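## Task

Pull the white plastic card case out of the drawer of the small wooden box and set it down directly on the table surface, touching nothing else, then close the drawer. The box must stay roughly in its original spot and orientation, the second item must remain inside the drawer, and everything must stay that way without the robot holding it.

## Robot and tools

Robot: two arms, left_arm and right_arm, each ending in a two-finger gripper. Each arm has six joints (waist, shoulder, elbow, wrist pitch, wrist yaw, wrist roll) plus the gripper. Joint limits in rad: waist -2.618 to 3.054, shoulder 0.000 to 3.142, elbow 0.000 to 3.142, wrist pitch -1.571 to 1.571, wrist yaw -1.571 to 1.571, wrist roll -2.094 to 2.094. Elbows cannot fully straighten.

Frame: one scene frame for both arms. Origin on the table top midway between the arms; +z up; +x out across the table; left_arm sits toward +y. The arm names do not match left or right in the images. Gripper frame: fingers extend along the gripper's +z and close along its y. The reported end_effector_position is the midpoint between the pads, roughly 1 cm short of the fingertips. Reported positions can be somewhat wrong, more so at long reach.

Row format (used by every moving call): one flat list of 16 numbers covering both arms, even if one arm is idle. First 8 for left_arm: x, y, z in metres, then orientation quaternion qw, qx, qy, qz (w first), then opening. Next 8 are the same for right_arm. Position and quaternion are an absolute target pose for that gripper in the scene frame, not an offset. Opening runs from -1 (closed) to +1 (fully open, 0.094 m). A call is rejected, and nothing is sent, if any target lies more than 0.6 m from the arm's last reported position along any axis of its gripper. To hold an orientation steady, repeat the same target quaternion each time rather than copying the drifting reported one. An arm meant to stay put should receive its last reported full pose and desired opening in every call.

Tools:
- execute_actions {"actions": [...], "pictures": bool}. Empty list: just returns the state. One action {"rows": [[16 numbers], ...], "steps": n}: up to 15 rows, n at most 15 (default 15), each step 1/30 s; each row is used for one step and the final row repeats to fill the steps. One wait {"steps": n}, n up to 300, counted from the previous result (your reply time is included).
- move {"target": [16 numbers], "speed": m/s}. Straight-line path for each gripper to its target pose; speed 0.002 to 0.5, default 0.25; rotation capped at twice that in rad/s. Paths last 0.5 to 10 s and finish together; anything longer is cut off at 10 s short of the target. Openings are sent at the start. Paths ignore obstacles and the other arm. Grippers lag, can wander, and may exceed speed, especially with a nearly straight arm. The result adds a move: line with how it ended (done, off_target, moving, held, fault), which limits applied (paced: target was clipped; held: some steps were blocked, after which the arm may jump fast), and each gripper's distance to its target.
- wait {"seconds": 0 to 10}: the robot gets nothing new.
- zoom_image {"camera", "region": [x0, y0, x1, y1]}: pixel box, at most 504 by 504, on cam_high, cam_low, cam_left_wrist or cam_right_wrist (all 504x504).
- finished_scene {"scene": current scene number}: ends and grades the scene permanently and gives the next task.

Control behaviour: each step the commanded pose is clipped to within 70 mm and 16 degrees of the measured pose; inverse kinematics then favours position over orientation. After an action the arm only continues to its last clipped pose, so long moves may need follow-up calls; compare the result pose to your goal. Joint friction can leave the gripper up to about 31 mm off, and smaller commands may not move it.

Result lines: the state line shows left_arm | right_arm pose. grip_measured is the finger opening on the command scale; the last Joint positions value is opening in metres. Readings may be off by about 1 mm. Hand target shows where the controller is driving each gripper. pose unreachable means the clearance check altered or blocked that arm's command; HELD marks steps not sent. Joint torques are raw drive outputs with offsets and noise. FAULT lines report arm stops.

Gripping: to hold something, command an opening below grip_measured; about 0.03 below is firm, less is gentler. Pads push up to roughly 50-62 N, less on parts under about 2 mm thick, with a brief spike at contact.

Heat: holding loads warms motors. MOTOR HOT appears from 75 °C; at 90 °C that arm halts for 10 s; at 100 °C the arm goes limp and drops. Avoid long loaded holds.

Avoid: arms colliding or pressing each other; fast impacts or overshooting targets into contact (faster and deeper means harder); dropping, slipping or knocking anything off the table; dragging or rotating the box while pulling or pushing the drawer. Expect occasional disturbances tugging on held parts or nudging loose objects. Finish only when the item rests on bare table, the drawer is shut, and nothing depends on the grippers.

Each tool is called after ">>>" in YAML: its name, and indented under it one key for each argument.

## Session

>>> execute_actions:
  actions: []

Scene clock: 0.00 s of 6000.00 s.
left_arm: end_effector_position=(+0.3916, +0.6931, +0.2386) grip_measured=+1.000 end_effector_quat_wxyz=(+0.688, -0.725, -0.015, -0.019) | right_arm: end_effector_position=(+0.2145, +0.2172, +0.2890) grip_measured=+1.000 end_effector_quat_wxyz=(-0.614, +0.721, -0.173, +0.272)
Joint positions: left_arm=[ 0.521  1.896  1.213  0.574 -1.079 -1.715  0.094] | right_arm=[ 1.315  1.965  1.553  0.304  0.427 -1.707  0.094]
Joint velocities: left_arm=[ 0.017  0.002  0.002 -0.007  0.037 -0.022  0.   ] | right_arm=[ 0.007  0.012  0.002 -0.051 -0.066  0.022  0.   ]
Joint torques (N m, as the arm reports them, + toward a larger angle): no reading
Motor temperatures (°C, as the motors report them): left_arm=[22 30 26 22 21 21] | right_arm=[20 29 24 30 23 19]
Hand target (left_arm): +0.392, +0.693, +0.239; +0.688, -0.725, -0.015, -0.019
Hand target (right_arm): +0.214, +0.217, +0.289; -0.614, +0.721, -0.173, +0.272

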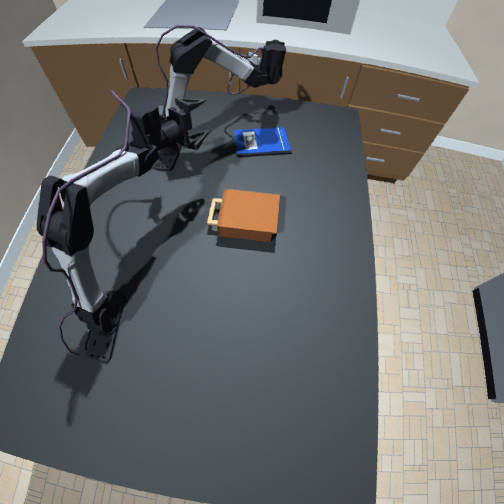

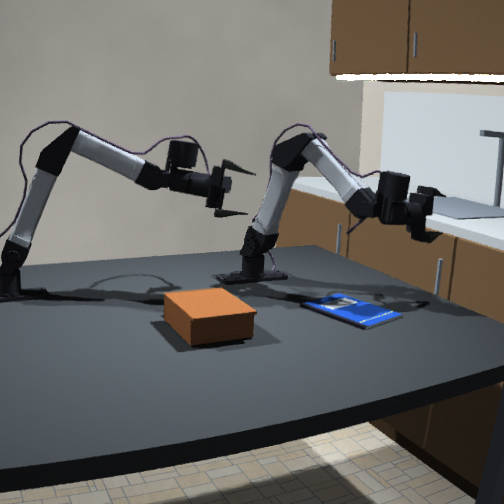

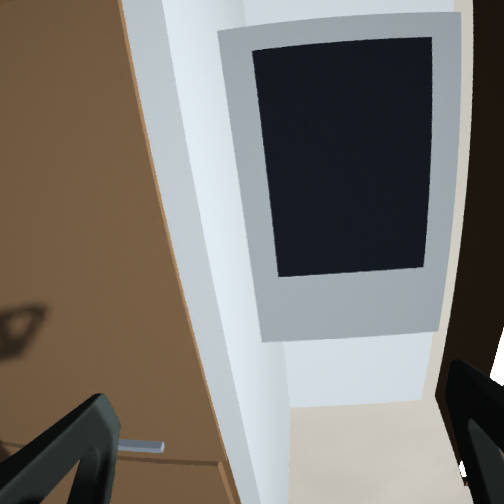

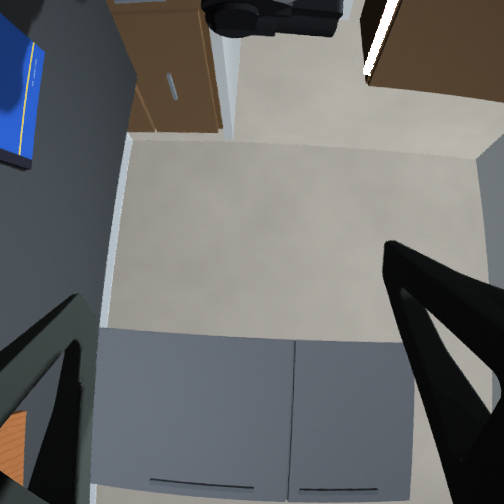

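>>> zoom_image:
  camera: "cam_low"
  region: [130,260,290,370]

>>> move:
  target: [0.37,0.22,0.15,0.701,0.701,0.092,0.092,-0.2, 0.25,0.03,0.15,0,0.707,0.707,0,-0.4]
  speed: 0.2

Region (130, 260, 290, 370) of cam_low's 504x504 image, scaled by 3.150, with more detail than that image has; it fills the top 346 rows of this view, and the rest is white.

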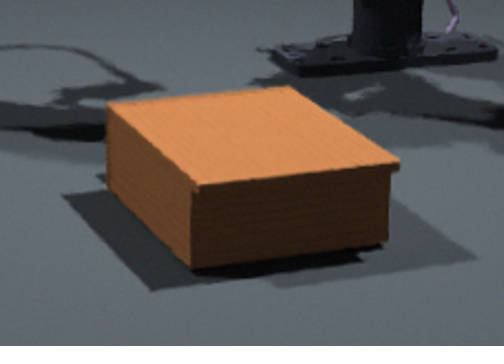

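Scene clock: 17.60 s of 6000.00 s.
left_arm: end_effector_position=(+0.3641, +0.2246, +0.1600) grip_measured=-0.198 end_effector_quat_wxyz=(+0.693, +0.705, -0.007, +0.151) | right_arm: end_effector_position=(+0.2520, +0.0281, +0.1513) grip_measured=-0.398 end_effector_quat_wxyz=(+0.106, +0.965, +0.074, +0.228)
Joint positions: left_arm=[ 0.236  2.067  1.258 -1.575  1.579 -2.103  0.038] | right_arm=[ 1.162  2.293  2.308 -1.576  0.508 -2.103  0.028]
Joint velocities: left_arm=[-0.007 -0.007  0.017  0.022 -0.037  0.007  0.   ] | right_arm=[ 0.007 -0.002 -0.002 -0.007  0.007  0.051 -0.   ]
Joint torques (N m, as the arm reports them, + toward a larger angle): left_arm=[-0.62 -9.02  5.32 -1.08  0.35 -0.2 ] | right_arm=[  0.48 -12.16   6.78   0.05   0.32  -0.07]
Motor temperatures (°C, as the motors report them): left_arm=[22 34 28 23 21 21] | right_arm=[20 35 27 32 23 19]
Hand target (left_arm): +0.364, +0.222, +0.157; +0.697, +0.704, +0.002, +0.138
Hand target (right_arm): +0.250, +0.030, +0.149; +0.114, +0.963, +0.082, +0.231
Off the commanded pose (left_arm): 0.012 m, 13 deg.
Off the commanded pose (right_arm): 0.003 m, 85 deg; orientation clipped at the last step of the last action.
joint sent to its limit (left arm) — the command would take joint 4 (wrist pitch) past its lower limit, joint 5 (wrist yaw) past its upper limit and joint 6 (wrist roll) past its lower limit, so those joints were sent only as far as their limits.
joint sent to its limit (right arm) — the command would take joint 4 (wrist pitch) past its lower limit and joint 6 (wrist roll) past its lower limit, so those joints were sent only as far as their limits.
After step 90, 3.77 s passed at rest.
move: off_target (left_arm, right_arm); limits=paced

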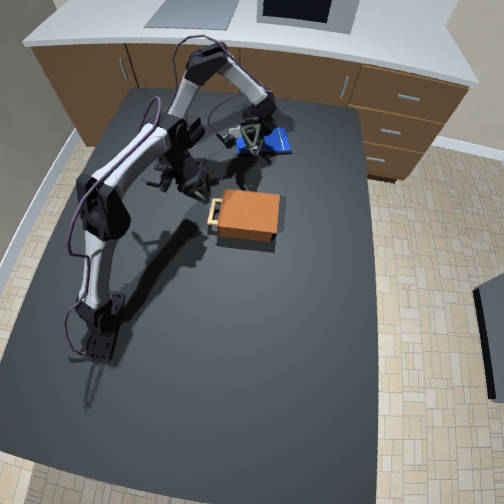

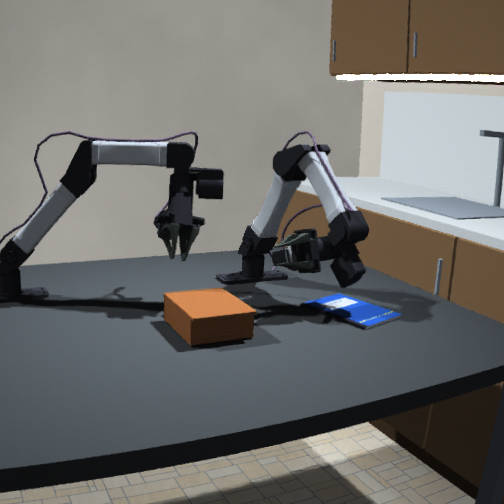

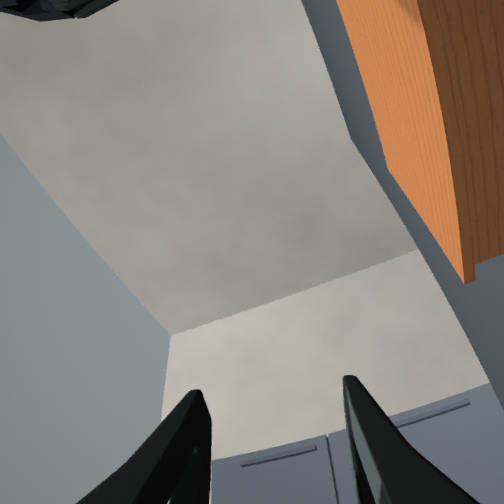

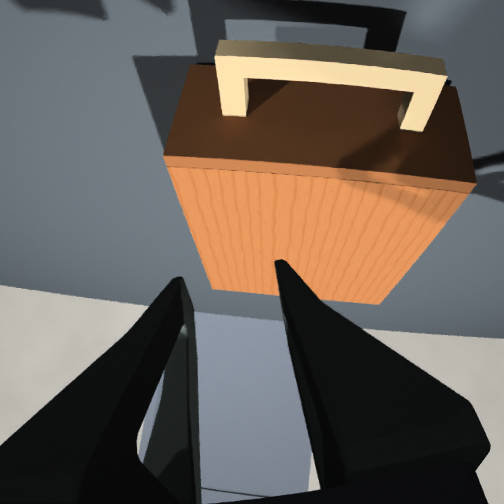

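>>> move:
  target: [0.45,0.3,0.2,0.707,0,0.707,0,-0.2, 0.25,0.03,0.13,0,-0.707,0.707,0,-0.4]
  speed: 0.3

>>> move:
  target: [0.45,0.25,0.16,0.653,0.653,0.271,0.271,-0.2, 0.25,0.03,0.13,0,-0.707,0.707,0,-0.4]
  speed: 0.3

>>> move:
  target: [0.46,0.19,0.085,0.706,0.706,0.04,0.04,-0.2, 0.25,0.03,0.13,0,-0.707,0.707,0,-0.4]
  speed: 0.15

Scene clock: 31.13 s of 6000.00 s.
left_arm: end_effector_position=(+0.4450, +0.2927, +0.2001) grip_measured=-0.198 end_effector_quat_wxyz=(+0.645, +0.701, -0.068, +0.295) | right_arm: end_effector_position=(+0.2461, +0.0279, +0.1260) grip_measured=-0.398 end_effector_quat_wxyz=(-0.006, +0.713, -0.701, +0.003)
Joint positions: left_arm=[ 0.367  2.181  1.673 -1.577  1.58  -2.103  0.038] | right_arm=[ 0.988  2.315  2.333 -1.578  0.008 -0.568  0.028]
Joint velocities: left_arm=[-0.002 -0.012 -0.002  0.022  0.007 -0.037 -0.001] | right_arm=[-0.002 -0.022 -0.002  0.022  0.022 -0.007  0.   ]
Joint torques (N m, as the arm reports them, + toward a larger angle): left_arm=[  0.88 -11.13   8.57  -0.63   0.44  -0.19] | right_arm=[ -0.64 -13.12   8.18   0.25  -0.06   0.07]
Motor temperatures (°C, as the motors report them): left_arm=[22 35 28 23 21 21] | right_arm=[20 38 29 30 23 19]
Hand target (left_arm): +0.450, +0.299, +0.200; +0.646, +0.700, -0.059, +0.298
Hand target (right_arm): +0.250, +0.030, +0.130; -0.013, +0.708, -0.706, -0.003
Off the commanded pose (left_arm): 0.009 m, 132 deg; orientation clipped at the last step of the last action.
Off the commanded pose (right_arm): 0.006 m, 1 deg.
joint sent to its limit (left arm) — the command would take joint 4 (wrist pitch) past its lower limit, joint 5 (wrist yaw) past its upper limit and joint 6 (wrist roll) past its lower limit, so those joints were sent only as far as their limits.
joint sent to its limit (right arm) — the command would take joint 4 (wrist pitch) past its lower limit, so that joint was sent only as far as its limit.
After step 90, 6.40 s passed at rest.
move: off_target (left_arm); limits=paced

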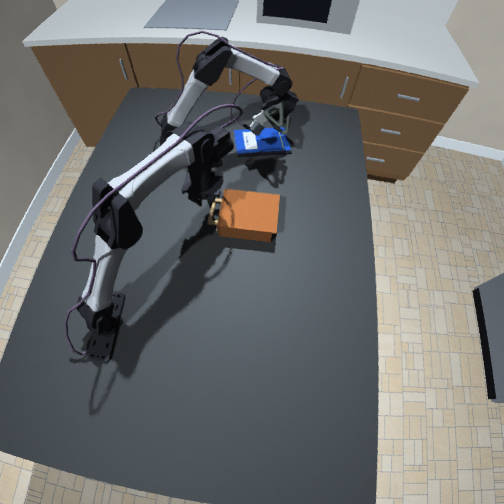

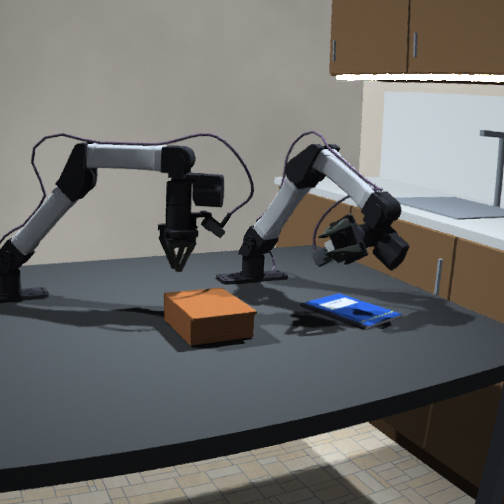

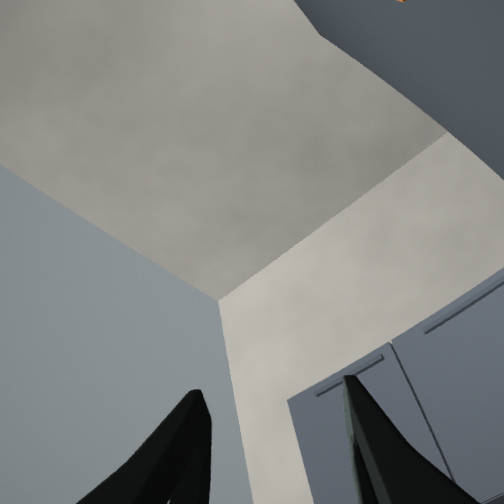

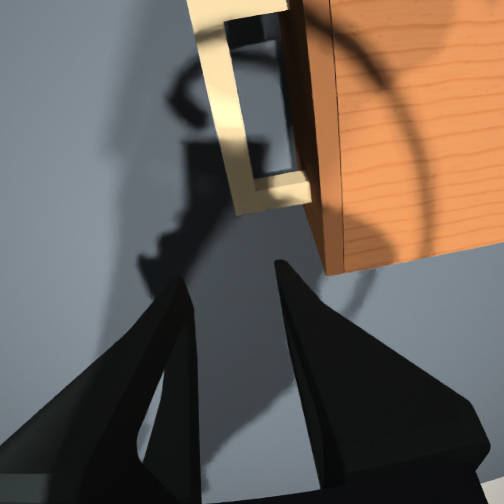

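Scene clock: 32.67 s of 6000.00 s.
left_arm: end_effector_position=(+0.4462, +0.2541, +0.1606) grip_measured=-0.198 end_effector_quat_wxyz=(+0.672, +0.702, -0.063, +0.227) | right_arm: end_effector_position=(+0.2460, +0.0279, +0.1260) grip_measured=-0.398 end_effector_quat_wxyz=(-0.006, +0.712, -0.702, +0.002)
Joint positions: left_arm=[ 0.269  2.29   1.673 -1.577  1.58  -2.103  0.038] | right_arm=[ 0.988  2.315  2.333 -1.578  0.007 -0.565  0.028]
Joint velocities: left_arm=[ 0.007 -0.007 -0.022  0.022 -0.051 -0.125  0.   ] | right_arm=[-0.007  0.007 -0.002  0.022  0.007 -0.022  0.   ]
Joint torques (N m, as the arm reports them, + toward a larger angle): left_arm=[ -0.63 -11.87   7.99  -0.8    0.41  -0.19] | right_arm=[ -0.88 -13.04   8.31   0.16  -0.06   0.11]
Motor temperatures (°C, as the motors report them): left_arm=[22 35 28 23 21 21] | right_arm=[20 38 29 30 23 19]
Hand target (left_arm): +0.449, +0.251, +0.160; +0.676, +0.700, -0.063, +0.222
Hand target (right_arm): +0.250, +0.030, +0.130; -0.012, +0.707, -0.707, -0.003
Off the commanded pose (left_arm): 0.006 m, 39 deg; orientation clipped at the last step of the last action.
Off the commanded pose (right_arm): 0.006 m, 1 deg.
joint sent to its limit (left arm) — the command would take joint 4 (wrist pitch) past its lower limit, joint 5 (wrist yaw) past its upper limit and joint 6 (wrist roll) past its lower limit, so those joints were sent only as far as their limits.
joint sent to its limit (right arm) — the command would take joint 4 (wrist pitch) past its lower limit, so that joint was sent only as far as its limit.
move: off_target (left_arm); limits=paced

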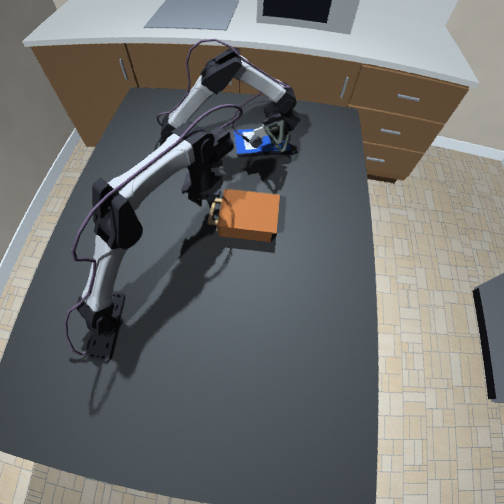

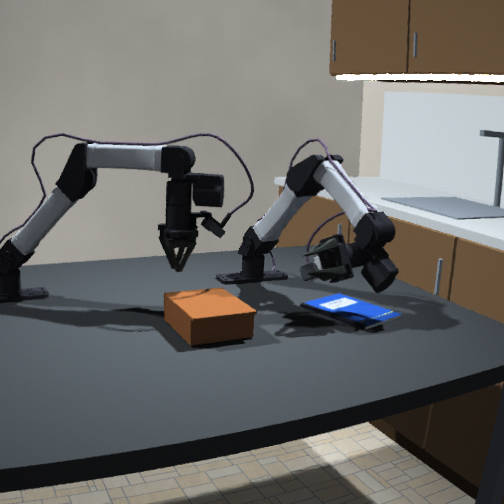

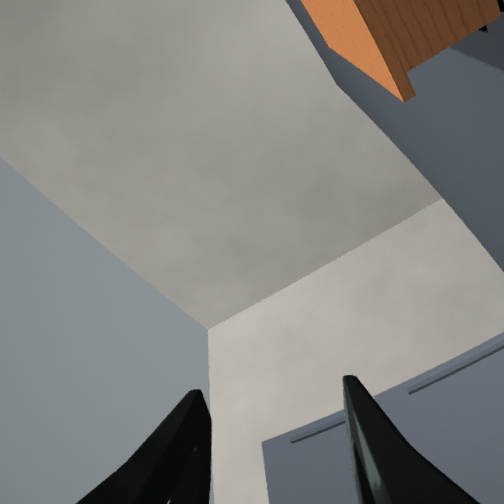

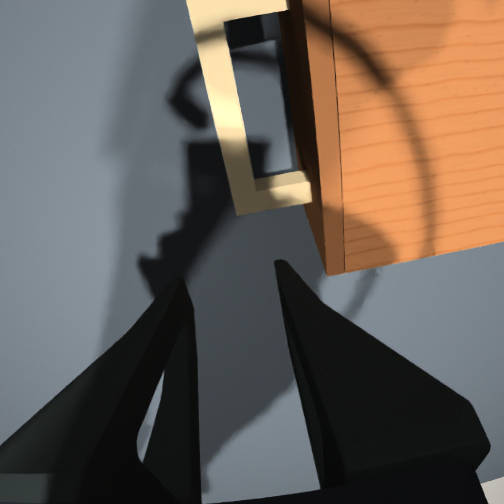

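Scene clock: 34.50 s of 6000.00 s.
left_arm: end_effector_position=(+0.4574, +0.1942, +0.0915) grip_measured=-0.198 end_effector_quat_wxyz=(+0.696, +0.700, -0.079, +0.140) | right_arm: end_effector_position=(+0.2460, +0.0279, +0.1260) grip_measured=-0.398 end_effector_quat_wxyz=(-0.006, +0.712, -0.702, +0.002)
Joint positions: left_arm=[ 0.117  2.546  1.826 -1.579  1.582 -2.103  0.038] | right_arm=[ 0.988  2.315  2.333 -1.578  0.007 -0.564  0.028]
Joint velocities: left_arm=[-0.007 -0.007 -0.007 -0.037 -0.051  0.037  0.   ] | right_arm=[-0.002 -0.012 -0.012  0.037  0.066 -0.007 -0.001]
Joint torques (N m, as the arm reports them, + toward a larger angle): left_arm=[ -0.53 -12.37   7.49  -0.93   0.36  -0.19] | right_arm=[ -0.97 -13.12   7.97   0.2   -0.02   0.12]
Motor temperatures (°C, as the motors report them): left_arm=[22 35 28 23 21 21] | right_arm=[20 39 29 30 23 19]
Hand target (left_arm): +0.459, +0.191, +0.085; +0.699, +0.699, -0.075, +0.131
Hand target (right_arm): +0.250, +0.030, +0.130; -0.012, +0.707, -0.707, -0.003
Off the commanded pose (left_arm): 0.008 m, 18 deg; orientation clipped at the last step of the last action.
Off the commanded pose (right_arm): 0.006 m, 1 deg.
joint sent to its limit (left arm) — the command would take joint 4 (wrist pitch) past its lower limit, joint 5 (wrist yaw) past its upper limit and joint 6 (wrist roll) past its lower limit, so those joints were sent only as far as their limits.
joint sent to its limit (right arm) — the command would take joint 4 (wrist pitch) past its lower limit, so that joint was sent only as far as its limit.
move: off_target (left_arm); limits=paced

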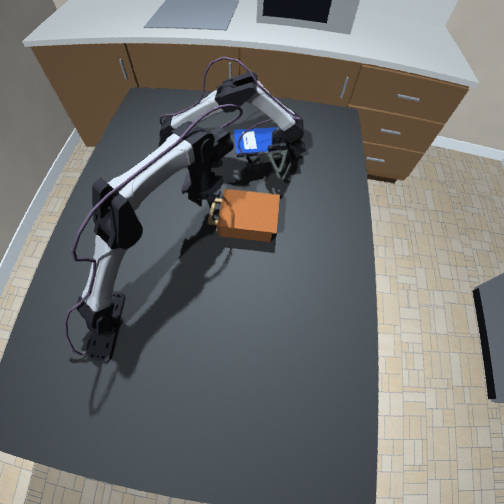

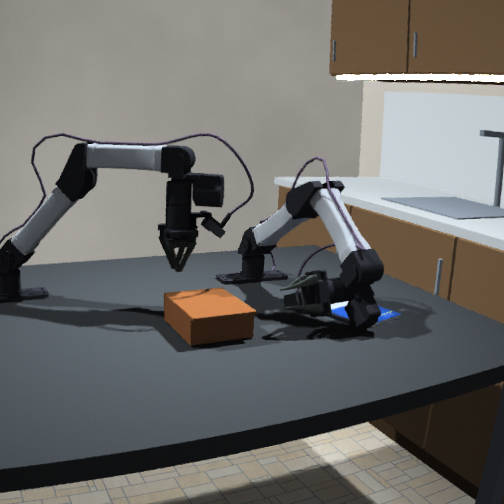

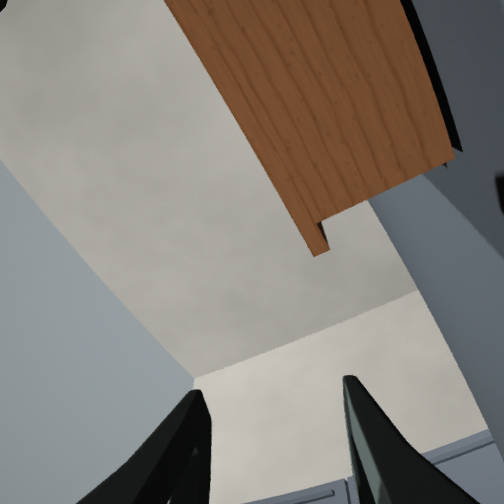

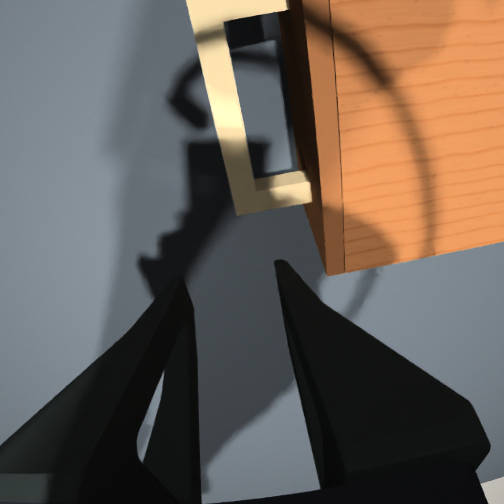

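>>> move:
  target: [0.46,0.2,0.2,0.47,0.53,-0.47,0.53,-0.2, 0.25,0.03,0.13,0,-0.707,0.707,0,-0.4]
  speed: 0.3

>>> move:
  target: [0.46,0.2,0.18,-0.04,0.04,-0.706,0.706,-0.2, 0.25,0.03,0.13,0,-0.707,0.707,0,-0.4]
  speed: 0.3

>>> move:
  target: [0.46,0.18,0.075,-0.04,0.04,-0.706,0.706,-0.2, 0.255,0.06,0.09,0,-0.707,0.707,0,-0.4]
  speed: 0.1

Scene clock: 48.43 s of 6000.00 s.
left_arm: end_effector_position=(+0.4596, +0.1944, +0.2041) grip_measured=-0.198 end_effector_quat_wxyz=(+0.481, +0.517, -0.478, +0.522) | right_arm: end_effector_position=(+0.2460, +0.0279, +0.1260) grip_measured=-0.398 end_effector_quat_wxyz=(-0.006, +0.712, -0.702, +0.002)
Joint positions: left_arm=[ 0.117  2.216  1.783 -1.273  1.58  -1.433  0.038] | right_arm=[ 0.988  2.315  2.333 -1.578  0.007 -0.564  0.028]
Joint velocities: left_arm=[ 0.007 -0.002  0.002  0.007 -0.037  0.007  0.001] | right_arm=[ 0.002 -0.007 -0.017  0.007 -0.007  0.022 -0.001]
Joint torques (N m, as the arm reports them, + toward a larger angle): left_arm=[  1.06 -13.99   5.     0.16   0.43   0.04] | right_arm=[ -0.88 -13.12   7.97   0.22  -0.08   0.12]
Motor temperatures (°C, as the motors report them): left_arm=[22 39 29 23 21 21] | right_arm=[20 41 30 29 23 19]
Hand target (left_arm): +0.459, +0.200, +0.199; +0.478, +0.521, -0.475, +0.524
Hand target (right_arm): +0.250, +0.030, +0.130; -0.012, +0.707, -0.707, -0.003
Off the commanded pose (left_arm): 0.007 m, 2 deg.
Off the commanded pose (right_arm): 0.006 m, 1 deg.
joint sent to its limit (right arm) — the command would take joint 4 (wrist pitch) past its lower limit, so that joint was sent only as far as its limit.
After step 90, 8.23 s passed at rest.
move: done

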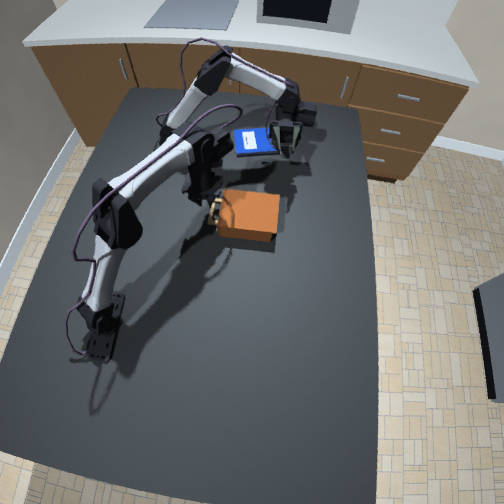

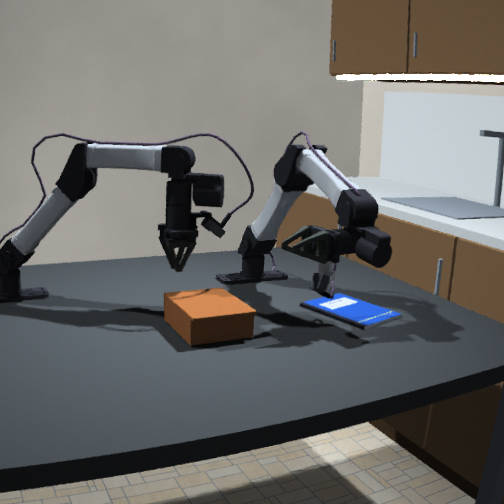

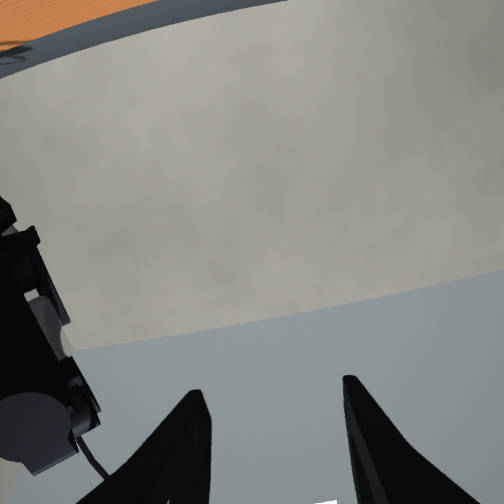

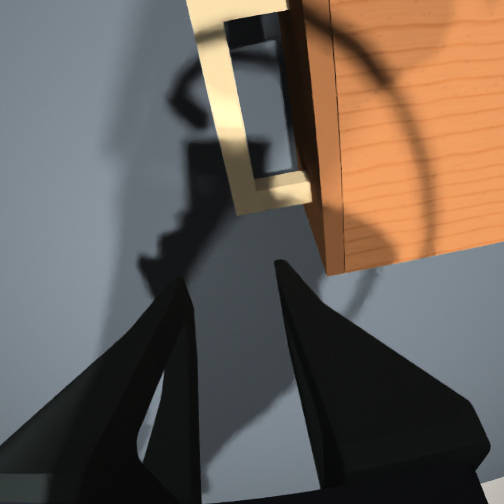

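Scene clock: 51.67 s of 6000.00 s.
left_arm: end_effector_position=(+0.4606, +0.1945, +0.1824) grip_measured=-0.198 end_effector_quat_wxyz=(+0.025, -0.031, +0.707, -0.706) | right_arm: end_effector_position=(+0.2460, +0.0279, +0.1260) grip_measured=-0.398 end_effector_quat_wxyz=(-0.006, +0.712, -0.702, +0.002)
Joint positions: left_arm=[ 0.117  2.119  1.533 -0.676  1.569 -0.317  0.038] | right_arm=[ 0.988  2.315  2.333 -1.578  0.007 -0.564  0.028]
Joint velocities: left_arm=[-0.002 -0.002 -0.017  0.007  0.081  0.095  0.   ] | right_arm=[ 0.007 -0.022 -0.012 -0.022  0.037  0.037  0.001]
Joint torques (N m, as the arm reports them, + toward a larger angle): left_arm=[  1.05 -14.09   5.33   0.92   0.4    0.16] | right_arm=[ -0.89 -13.12   8.14   0.24   0.     0.15]
Motor temperatures (°C, as the motors report them): left_arm=[22 39 29 23 21 21] | right_arm=[20 42 31 29 23 19]
Hand target (left_arm): +0.459, +0.200, +0.179; +0.033, -0.033, +0.708, -0.705
Hand target (right_arm): +0.250, +0.030, +0.130; -0.012, +0.707, -0.707, -0.003
Off the commanded pose (left_arm): 0.006 m, 2 deg.
Off the commanded pose (right_arm): 0.006 m, 1 deg.
joint sent to its limit (right arm) — the command would take joint 4 (wrist pitch) past its lower limit, so that joint was sent only as far as its limit.
move: done

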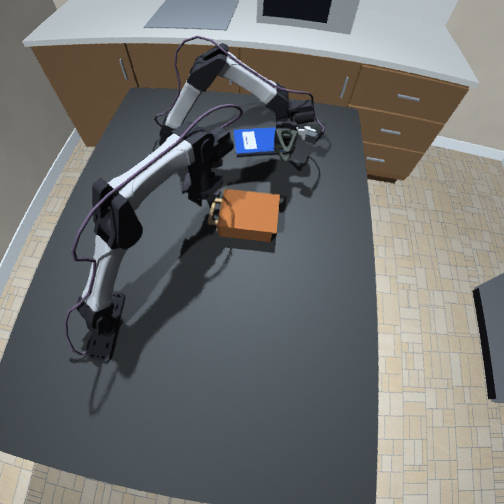

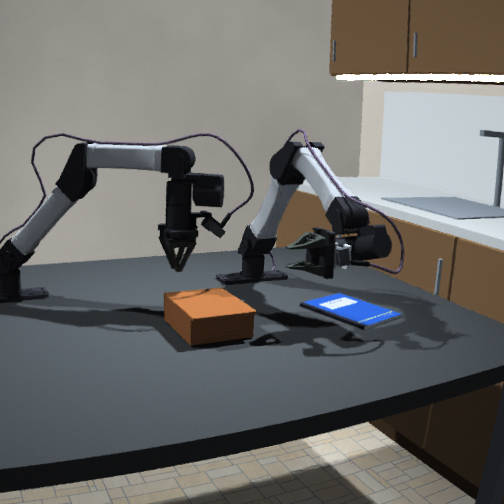

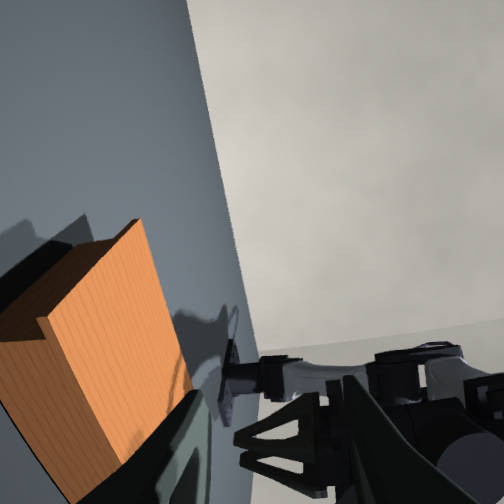

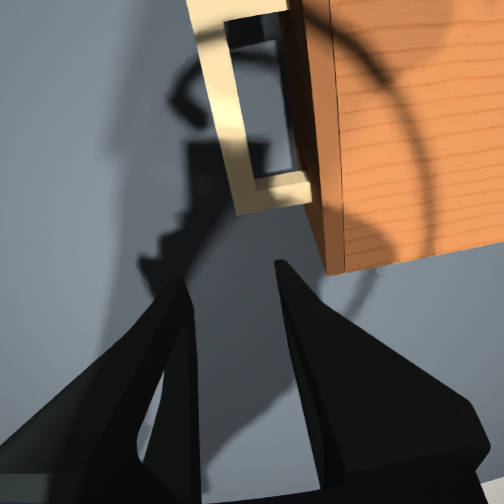

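Scene clock: 53.40 s of 6000.00 s.
left_arm: end_effector_position=(+0.4678, +0.1862, +0.0864) grip_measured=-0.198 end_effector_quat_wxyz=(+0.033, -0.010, +0.711, -0.703) | right_arm: end_effector_position=(+0.2569, +0.0538, +0.0842) grip_measured=-0.398 end_effector_quat_wxyz=(+0.006, +0.706, -0.708, +0.005)
Joint positions: left_arm=[ 0.096  2.332  1.479 -0.462  1.56  -0.224  0.038] | right_arm=[ 0.997  2.499  2.493 -1.579  0.006 -0.539  0.028]
Joint velocities: left_arm=[ 0.002 -0.002  0.017  0.037 -0.037 -0.095 -0.   ] | right_arm=[ 0.007  0.002  0.007 -0.081  0.022 -0.037 -0.001]
Joint torques (N m, as the arm reports them, + toward a larger angle): left_arm=[ -0.77 -13.82   3.71   0.84   0.4   -0.08] | right_arm=[  0.13 -14.78   8.42   0.14   0.     0.12]
Motor temperatures (°C, as the motors report them): left_arm=[22 40 29 23 21 21] | right_arm=[20 42 31 29 23 19]
Hand target (left_arm): +0.460, +0.181, +0.076; +0.017, -0.018, +0.712, -0.701
Hand target (right_arm): +0.255, +0.060, +0.090; -0.003, +0.707, -0.707, -0.001
Off the commanded pose (left_arm): 0.015 m, 4 deg.
Off the commanded pose (right_arm): 0.009 m, 1 deg.
joint sent to its limit (right arm) — the command would take joint 4 (wrist pitch) past its lower limit, so that joint was sent only as far as its limit.
move: off_target (left_arm)

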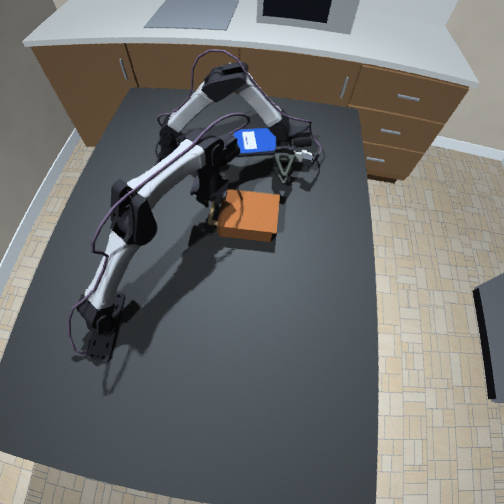

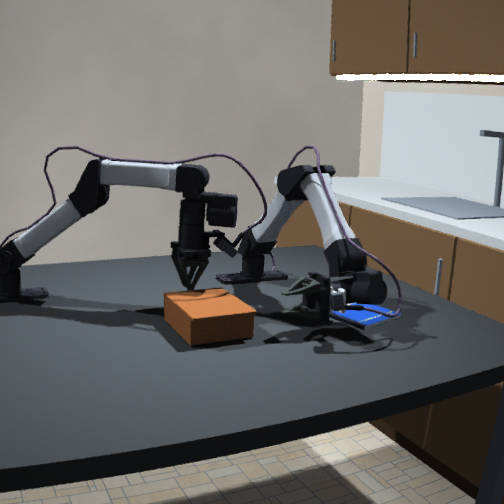

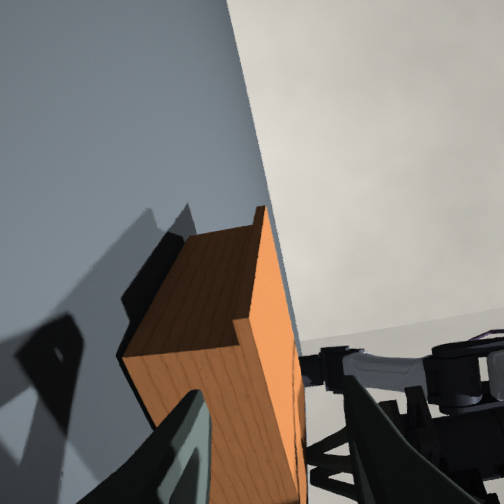

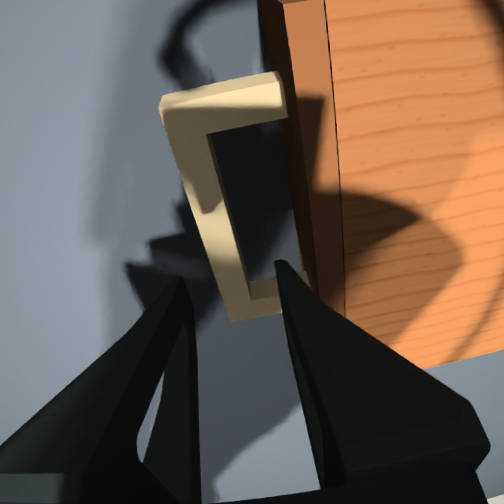

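>>> move:
  target: [0.472,0.10,0.066,-0.04,0.04,0.706,-0.706,-0.2, 0.245,0.055,0.065,0,-0.707,0.707,0,-0.4]
  speed: 0.04

Scene clock: 71.27 s of 6000.00 s.
left_arm: end_effector_position=(+0.4684, +0.1062, +0.0683) grip_measured=-0.198 end_effector_quat_wxyz=(-0.046, +0.038, +0.710, -0.702) | right_arm: end_effector_position=(+0.2495, +0.0530, +0.0579) grip_measured=-0.398 end_effector_quat_wxyz=(+0.009, +0.707, -0.707, +0.006)
Joint positions: left_arm=[-0.084  2.462  1.634 -0.382  1.56  -0.371  0.038] | right_arm=[ 1.009  2.444  2.285 -1.433  0.006 -0.528  0.028]
Joint velocities: left_arm=[-0.002 -0.022  0.002  0.051 -0.051 -0.037 -0.001] | right_arm=[ 0.012 -0.007 -0.007  0.022 -0.066  0.037 -0.   ]
Joint torques (N m, as the arm reports them, + toward a larger angle): left_arm=[ -0.63 -14.02   8.8    0.98   0.4   -0.04] | right_arm=[  0.22 -16.98   4.69   0.33  -0.06   0.11]
Motor temperatures (°C, as the motors report them): left_arm=[22 43 28 23 21 21] | right_arm=[20 47 32 29 23 19]
Hand target (left_arm): +0.471, +0.101, +0.066; -0.046, +0.044, +0.710, -0.701
Hand target (right_arm): +0.245, +0.055, +0.065; +0.001, +0.707, -0.707, +0.000
Off the commanded pose (left_arm): 0.007 m, 1 deg.
Off the commanded pose (right_arm): 0.009 m, 1 deg.
After step 90, 12.33 s passed at rest.
move: done

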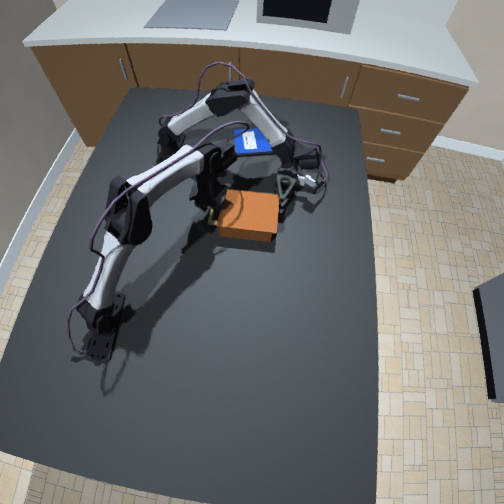

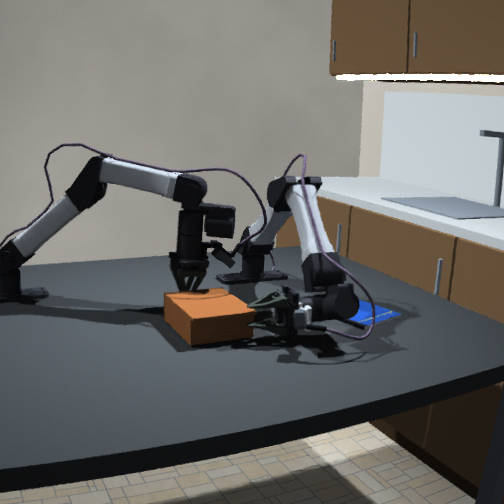

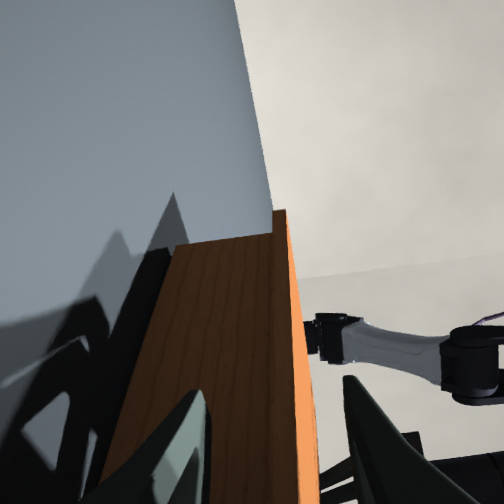

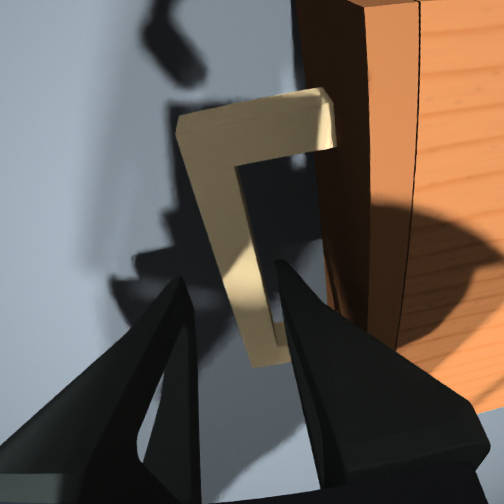

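>>> move:
  target: [0.44,0.10,0.07,-0.04,0.04,0.706,-0.706,-0.2, 0.25,0.053,0.036,0,-0.707,0.707,0,-0.4]
  speed: 0.015

Scene clock: 78.83 s of 6000.00 s.
left_arm: end_effector_position=(+0.4540, +0.1080, +0.0711) grip_measured=-0.198 end_effector_quat_wxyz=(-0.018, +0.058, +0.715, -0.696) | right_arm: end_effector_position=(+0.2462, +0.0517, +0.0322) grip_measured=-0.398 end_effector_quat_wxyz=(+0.015, +0.707, -0.707, +0.001)
Joint positions: left_arm=[-0.084  2.38   1.485 -0.206  1.537 -0.417  0.038] | right_arm=[ 1.009  2.437  2.17  -1.335 -0.007 -0.529  0.028]
Joint velocities: left_arm=[-0.002 -0.017 -0.071  0.198  0.007 -0.066  0.002] | right_arm=[ 0.002 -0.017  0.017 -0.022 -0.125 -0.007 -0.001]
Joint torques (N m, as the arm reports them, + toward a larger angle): left_arm=[ -1.39 -15.48   3.69   0.83   0.58  -0.17] | right_arm=[ -0.41 -16.34   4.59   0.42   0.06  -0.01]
Motor temperatures (°C, as the motors report them): left_arm=[22 44 29 23 21 21] | right_arm=[20 50 31 28 23 19]
Hand target (left_arm): +0.440, +0.101, +0.070; -0.048, +0.049, +0.709, -0.701
Hand target (right_arm): +0.250, +0.053, +0.036; +0.000, +0.707, -0.707, +0.000
Off the commanded pose (left_arm): 0.016 m, 4 deg.
Off the commanded pose (right_arm): 0.006 m, 2 deg.
After step 90, 2.37 s passed at rest.
move: off_target (left_arm)

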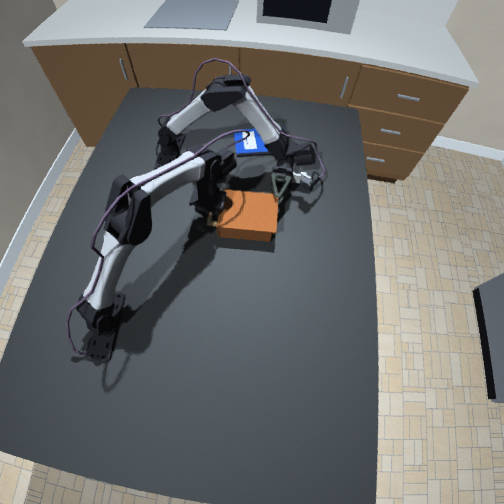

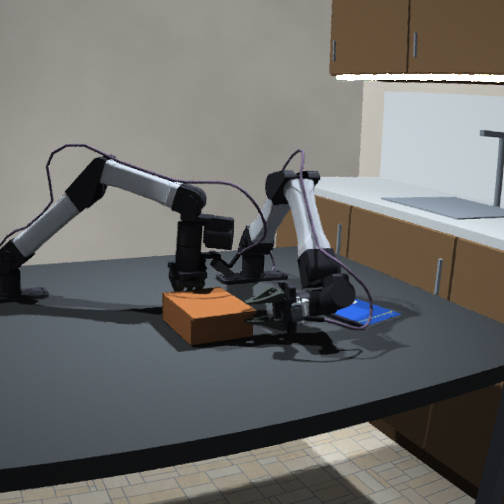

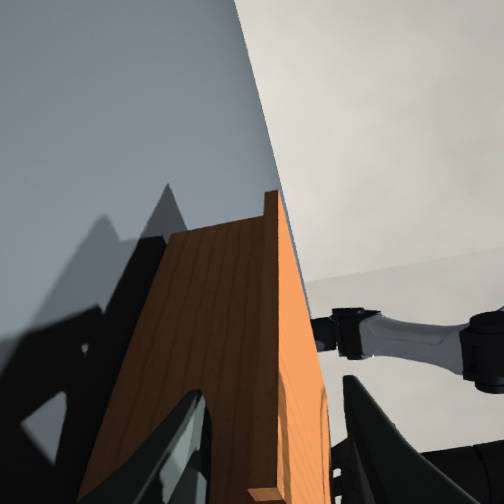

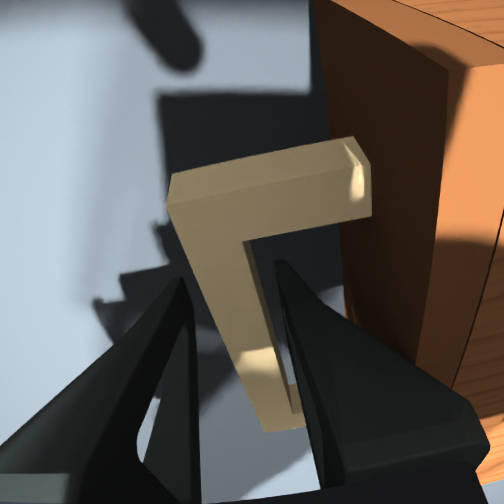

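Contact (box pushed slightly). Grip and pull.

>>> move:
  target: [0.455,0.107,0.07,-0.04,0.04,0.706,-0.706,-1, 0.246,0.045,0.034,0,-0.707,0.707,0,-0.4]
  speed: 0.02

>>> move:
  target: [0.47,0.107,0.07,-0.04,0.04,0.706,-0.706,-1, 0.13,0.045,0.034,0,-0.707,0.707,0,-0.4]
  speed: 0.025

Scene clock: 92.93 s of 6000.00 s.
left_arm: end_effector_position=(+0.4550, +0.1079, +0.0709) grip_measured=-0.864 end_effector_quat_wxyz=(-0.034, +0.044, +0.713, -0.699) | right_arm: end_effector_position=(+0.2431, +0.0467, +0.0276) grip_measured=-0.398 end_effector_quat_wxyz=(+0.011, +0.707, -0.707, -0.001)
Joint positions: left_arm=[-0.084  2.384  1.48  -0.159  1.546 -0.493  0.006] | right_arm=[ 1.009  2.394  2.075 -1.273 -0.007 -0.529  0.028]
Joint velocities: left_arm=[-0.002 -0.007 -0.012 -0.051 -0.095 -0.022 -0.001] | right_arm=[-0.007 -0.002  0.007  0.066 -0.022  0.037  0.001]
Joint torques (N m, as the arm reports them, + toward a larger angle): left_arm=[  0.03 -13.51   7.65   1.13   0.55  -0.13] | right_arm=[ -0.71 -16.43   4.69   0.35   0.08   0.01]
Motor temperatures (°C, as the motors report them): left_arm=[22 47 28 23 22 21] | right_arm=[20 54 30 28 23 19]
Hand target (left_arm): +0.455, +0.107, +0.070; -0.043, +0.043, +0.707, -0.704
Hand target (right_arm): +0.246, +0.045, +0.034; +0.000, +0.707, -0.707, +0.000
Off the commanded pose (left_arm): 0.001 m, 1 deg.
Off the commanded pose (right_arm): 0.007 m, 1 deg.
After step 90, 9.43 s passed at rest.
move: done

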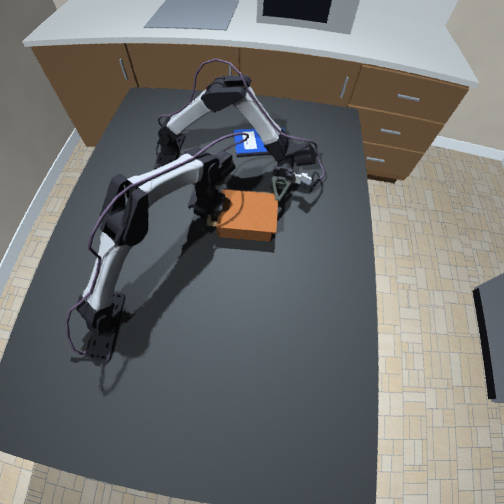

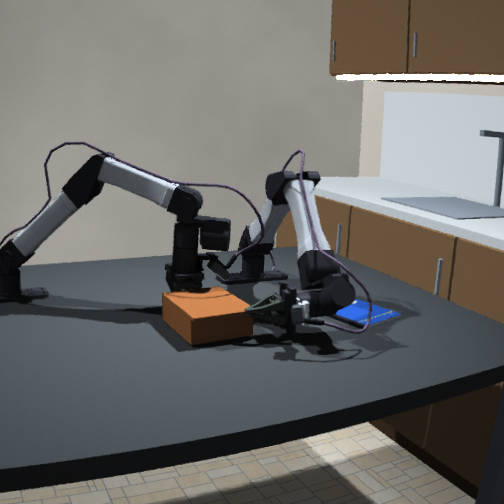

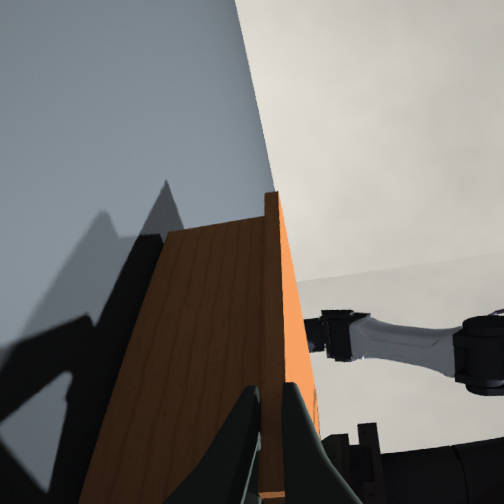

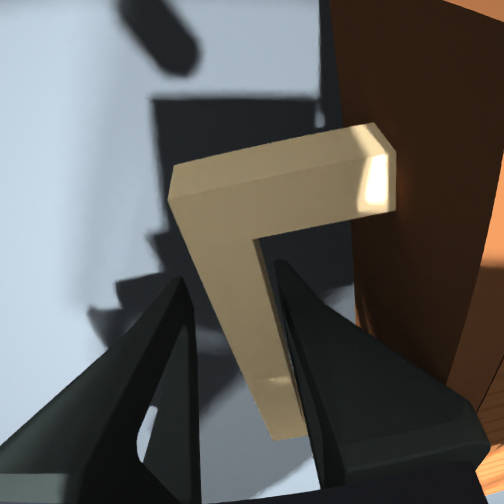

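Scene clock: 97.80 s of 6000.00 s.
left_arm: end_effector_position=(+0.4579, +0.1016, +0.0695) grip_measured=-0.864 end_effector_quat_wxyz=(-0.057, +0.042, +0.703, -0.708) | right_arm: end_effector_position=(+0.1458, +0.0474, +0.0274) grip_measured=-0.398 end_effector_quat_wxyz=(-0.011, +0.705, -0.709, +0.016)
Joint positions: left_arm=[-0.097  2.433  1.552 -0.237  1.581 -0.473  0.006] | right_arm=[ 1.23   2.19   1.729 -1.106  0.038 -0.303  0.028]
Joint velocities: left_arm=[-0.002 -0.012 -0.007 -0.051  0.022  0.037 -0.001] | right_arm=[-0.012  0.002 -0.027 -0.037  0.022 -0.007 -0.   ]
Joint torques (N m, as the arm reports them, + toward a larger angle): left_arm=[  1.23 -14.09   9.86   1.07   0.29  -0.08] | right_arm=[  1.   -15.18   4.53   0.17  -0.31   0.16]
Motor temperatures (°C, as the motors report them): left_arm=[22 47 29 23 21 21] | right_arm=[20 55 30 28 23 19]
Hand target (left_arm): +0.470, +0.107, +0.070; -0.042, +0.042, +0.707, -0.705
Hand target (right_arm): +0.130, +0.044, +0.033; +0.001, +0.707, -0.707, +0.000
Off the commanded pose (left_arm): 0.013 m, 2 deg.
Off the commanded pose (right_arm): 0.017 m, 2 deg.
move: off_target (left_arm, right_arm)

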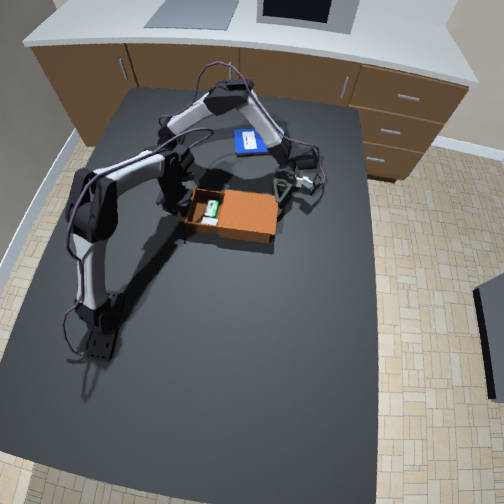

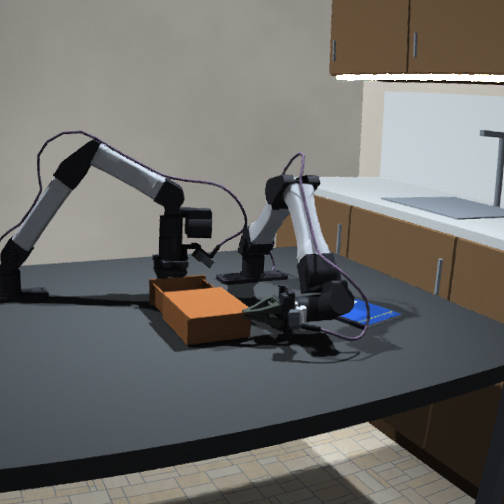

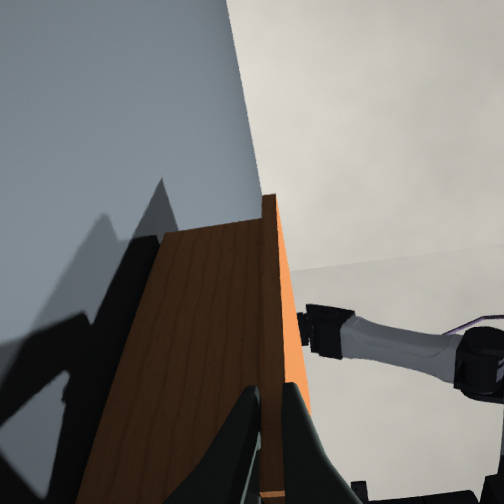

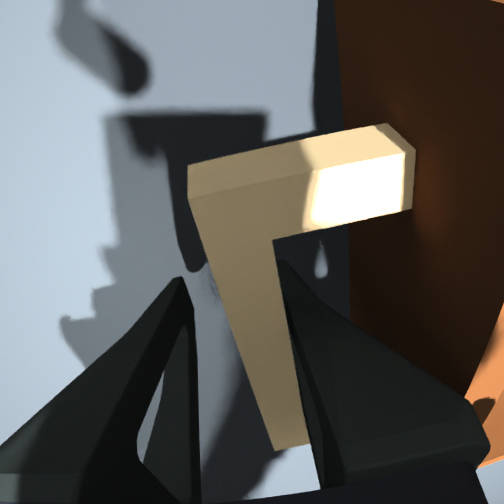

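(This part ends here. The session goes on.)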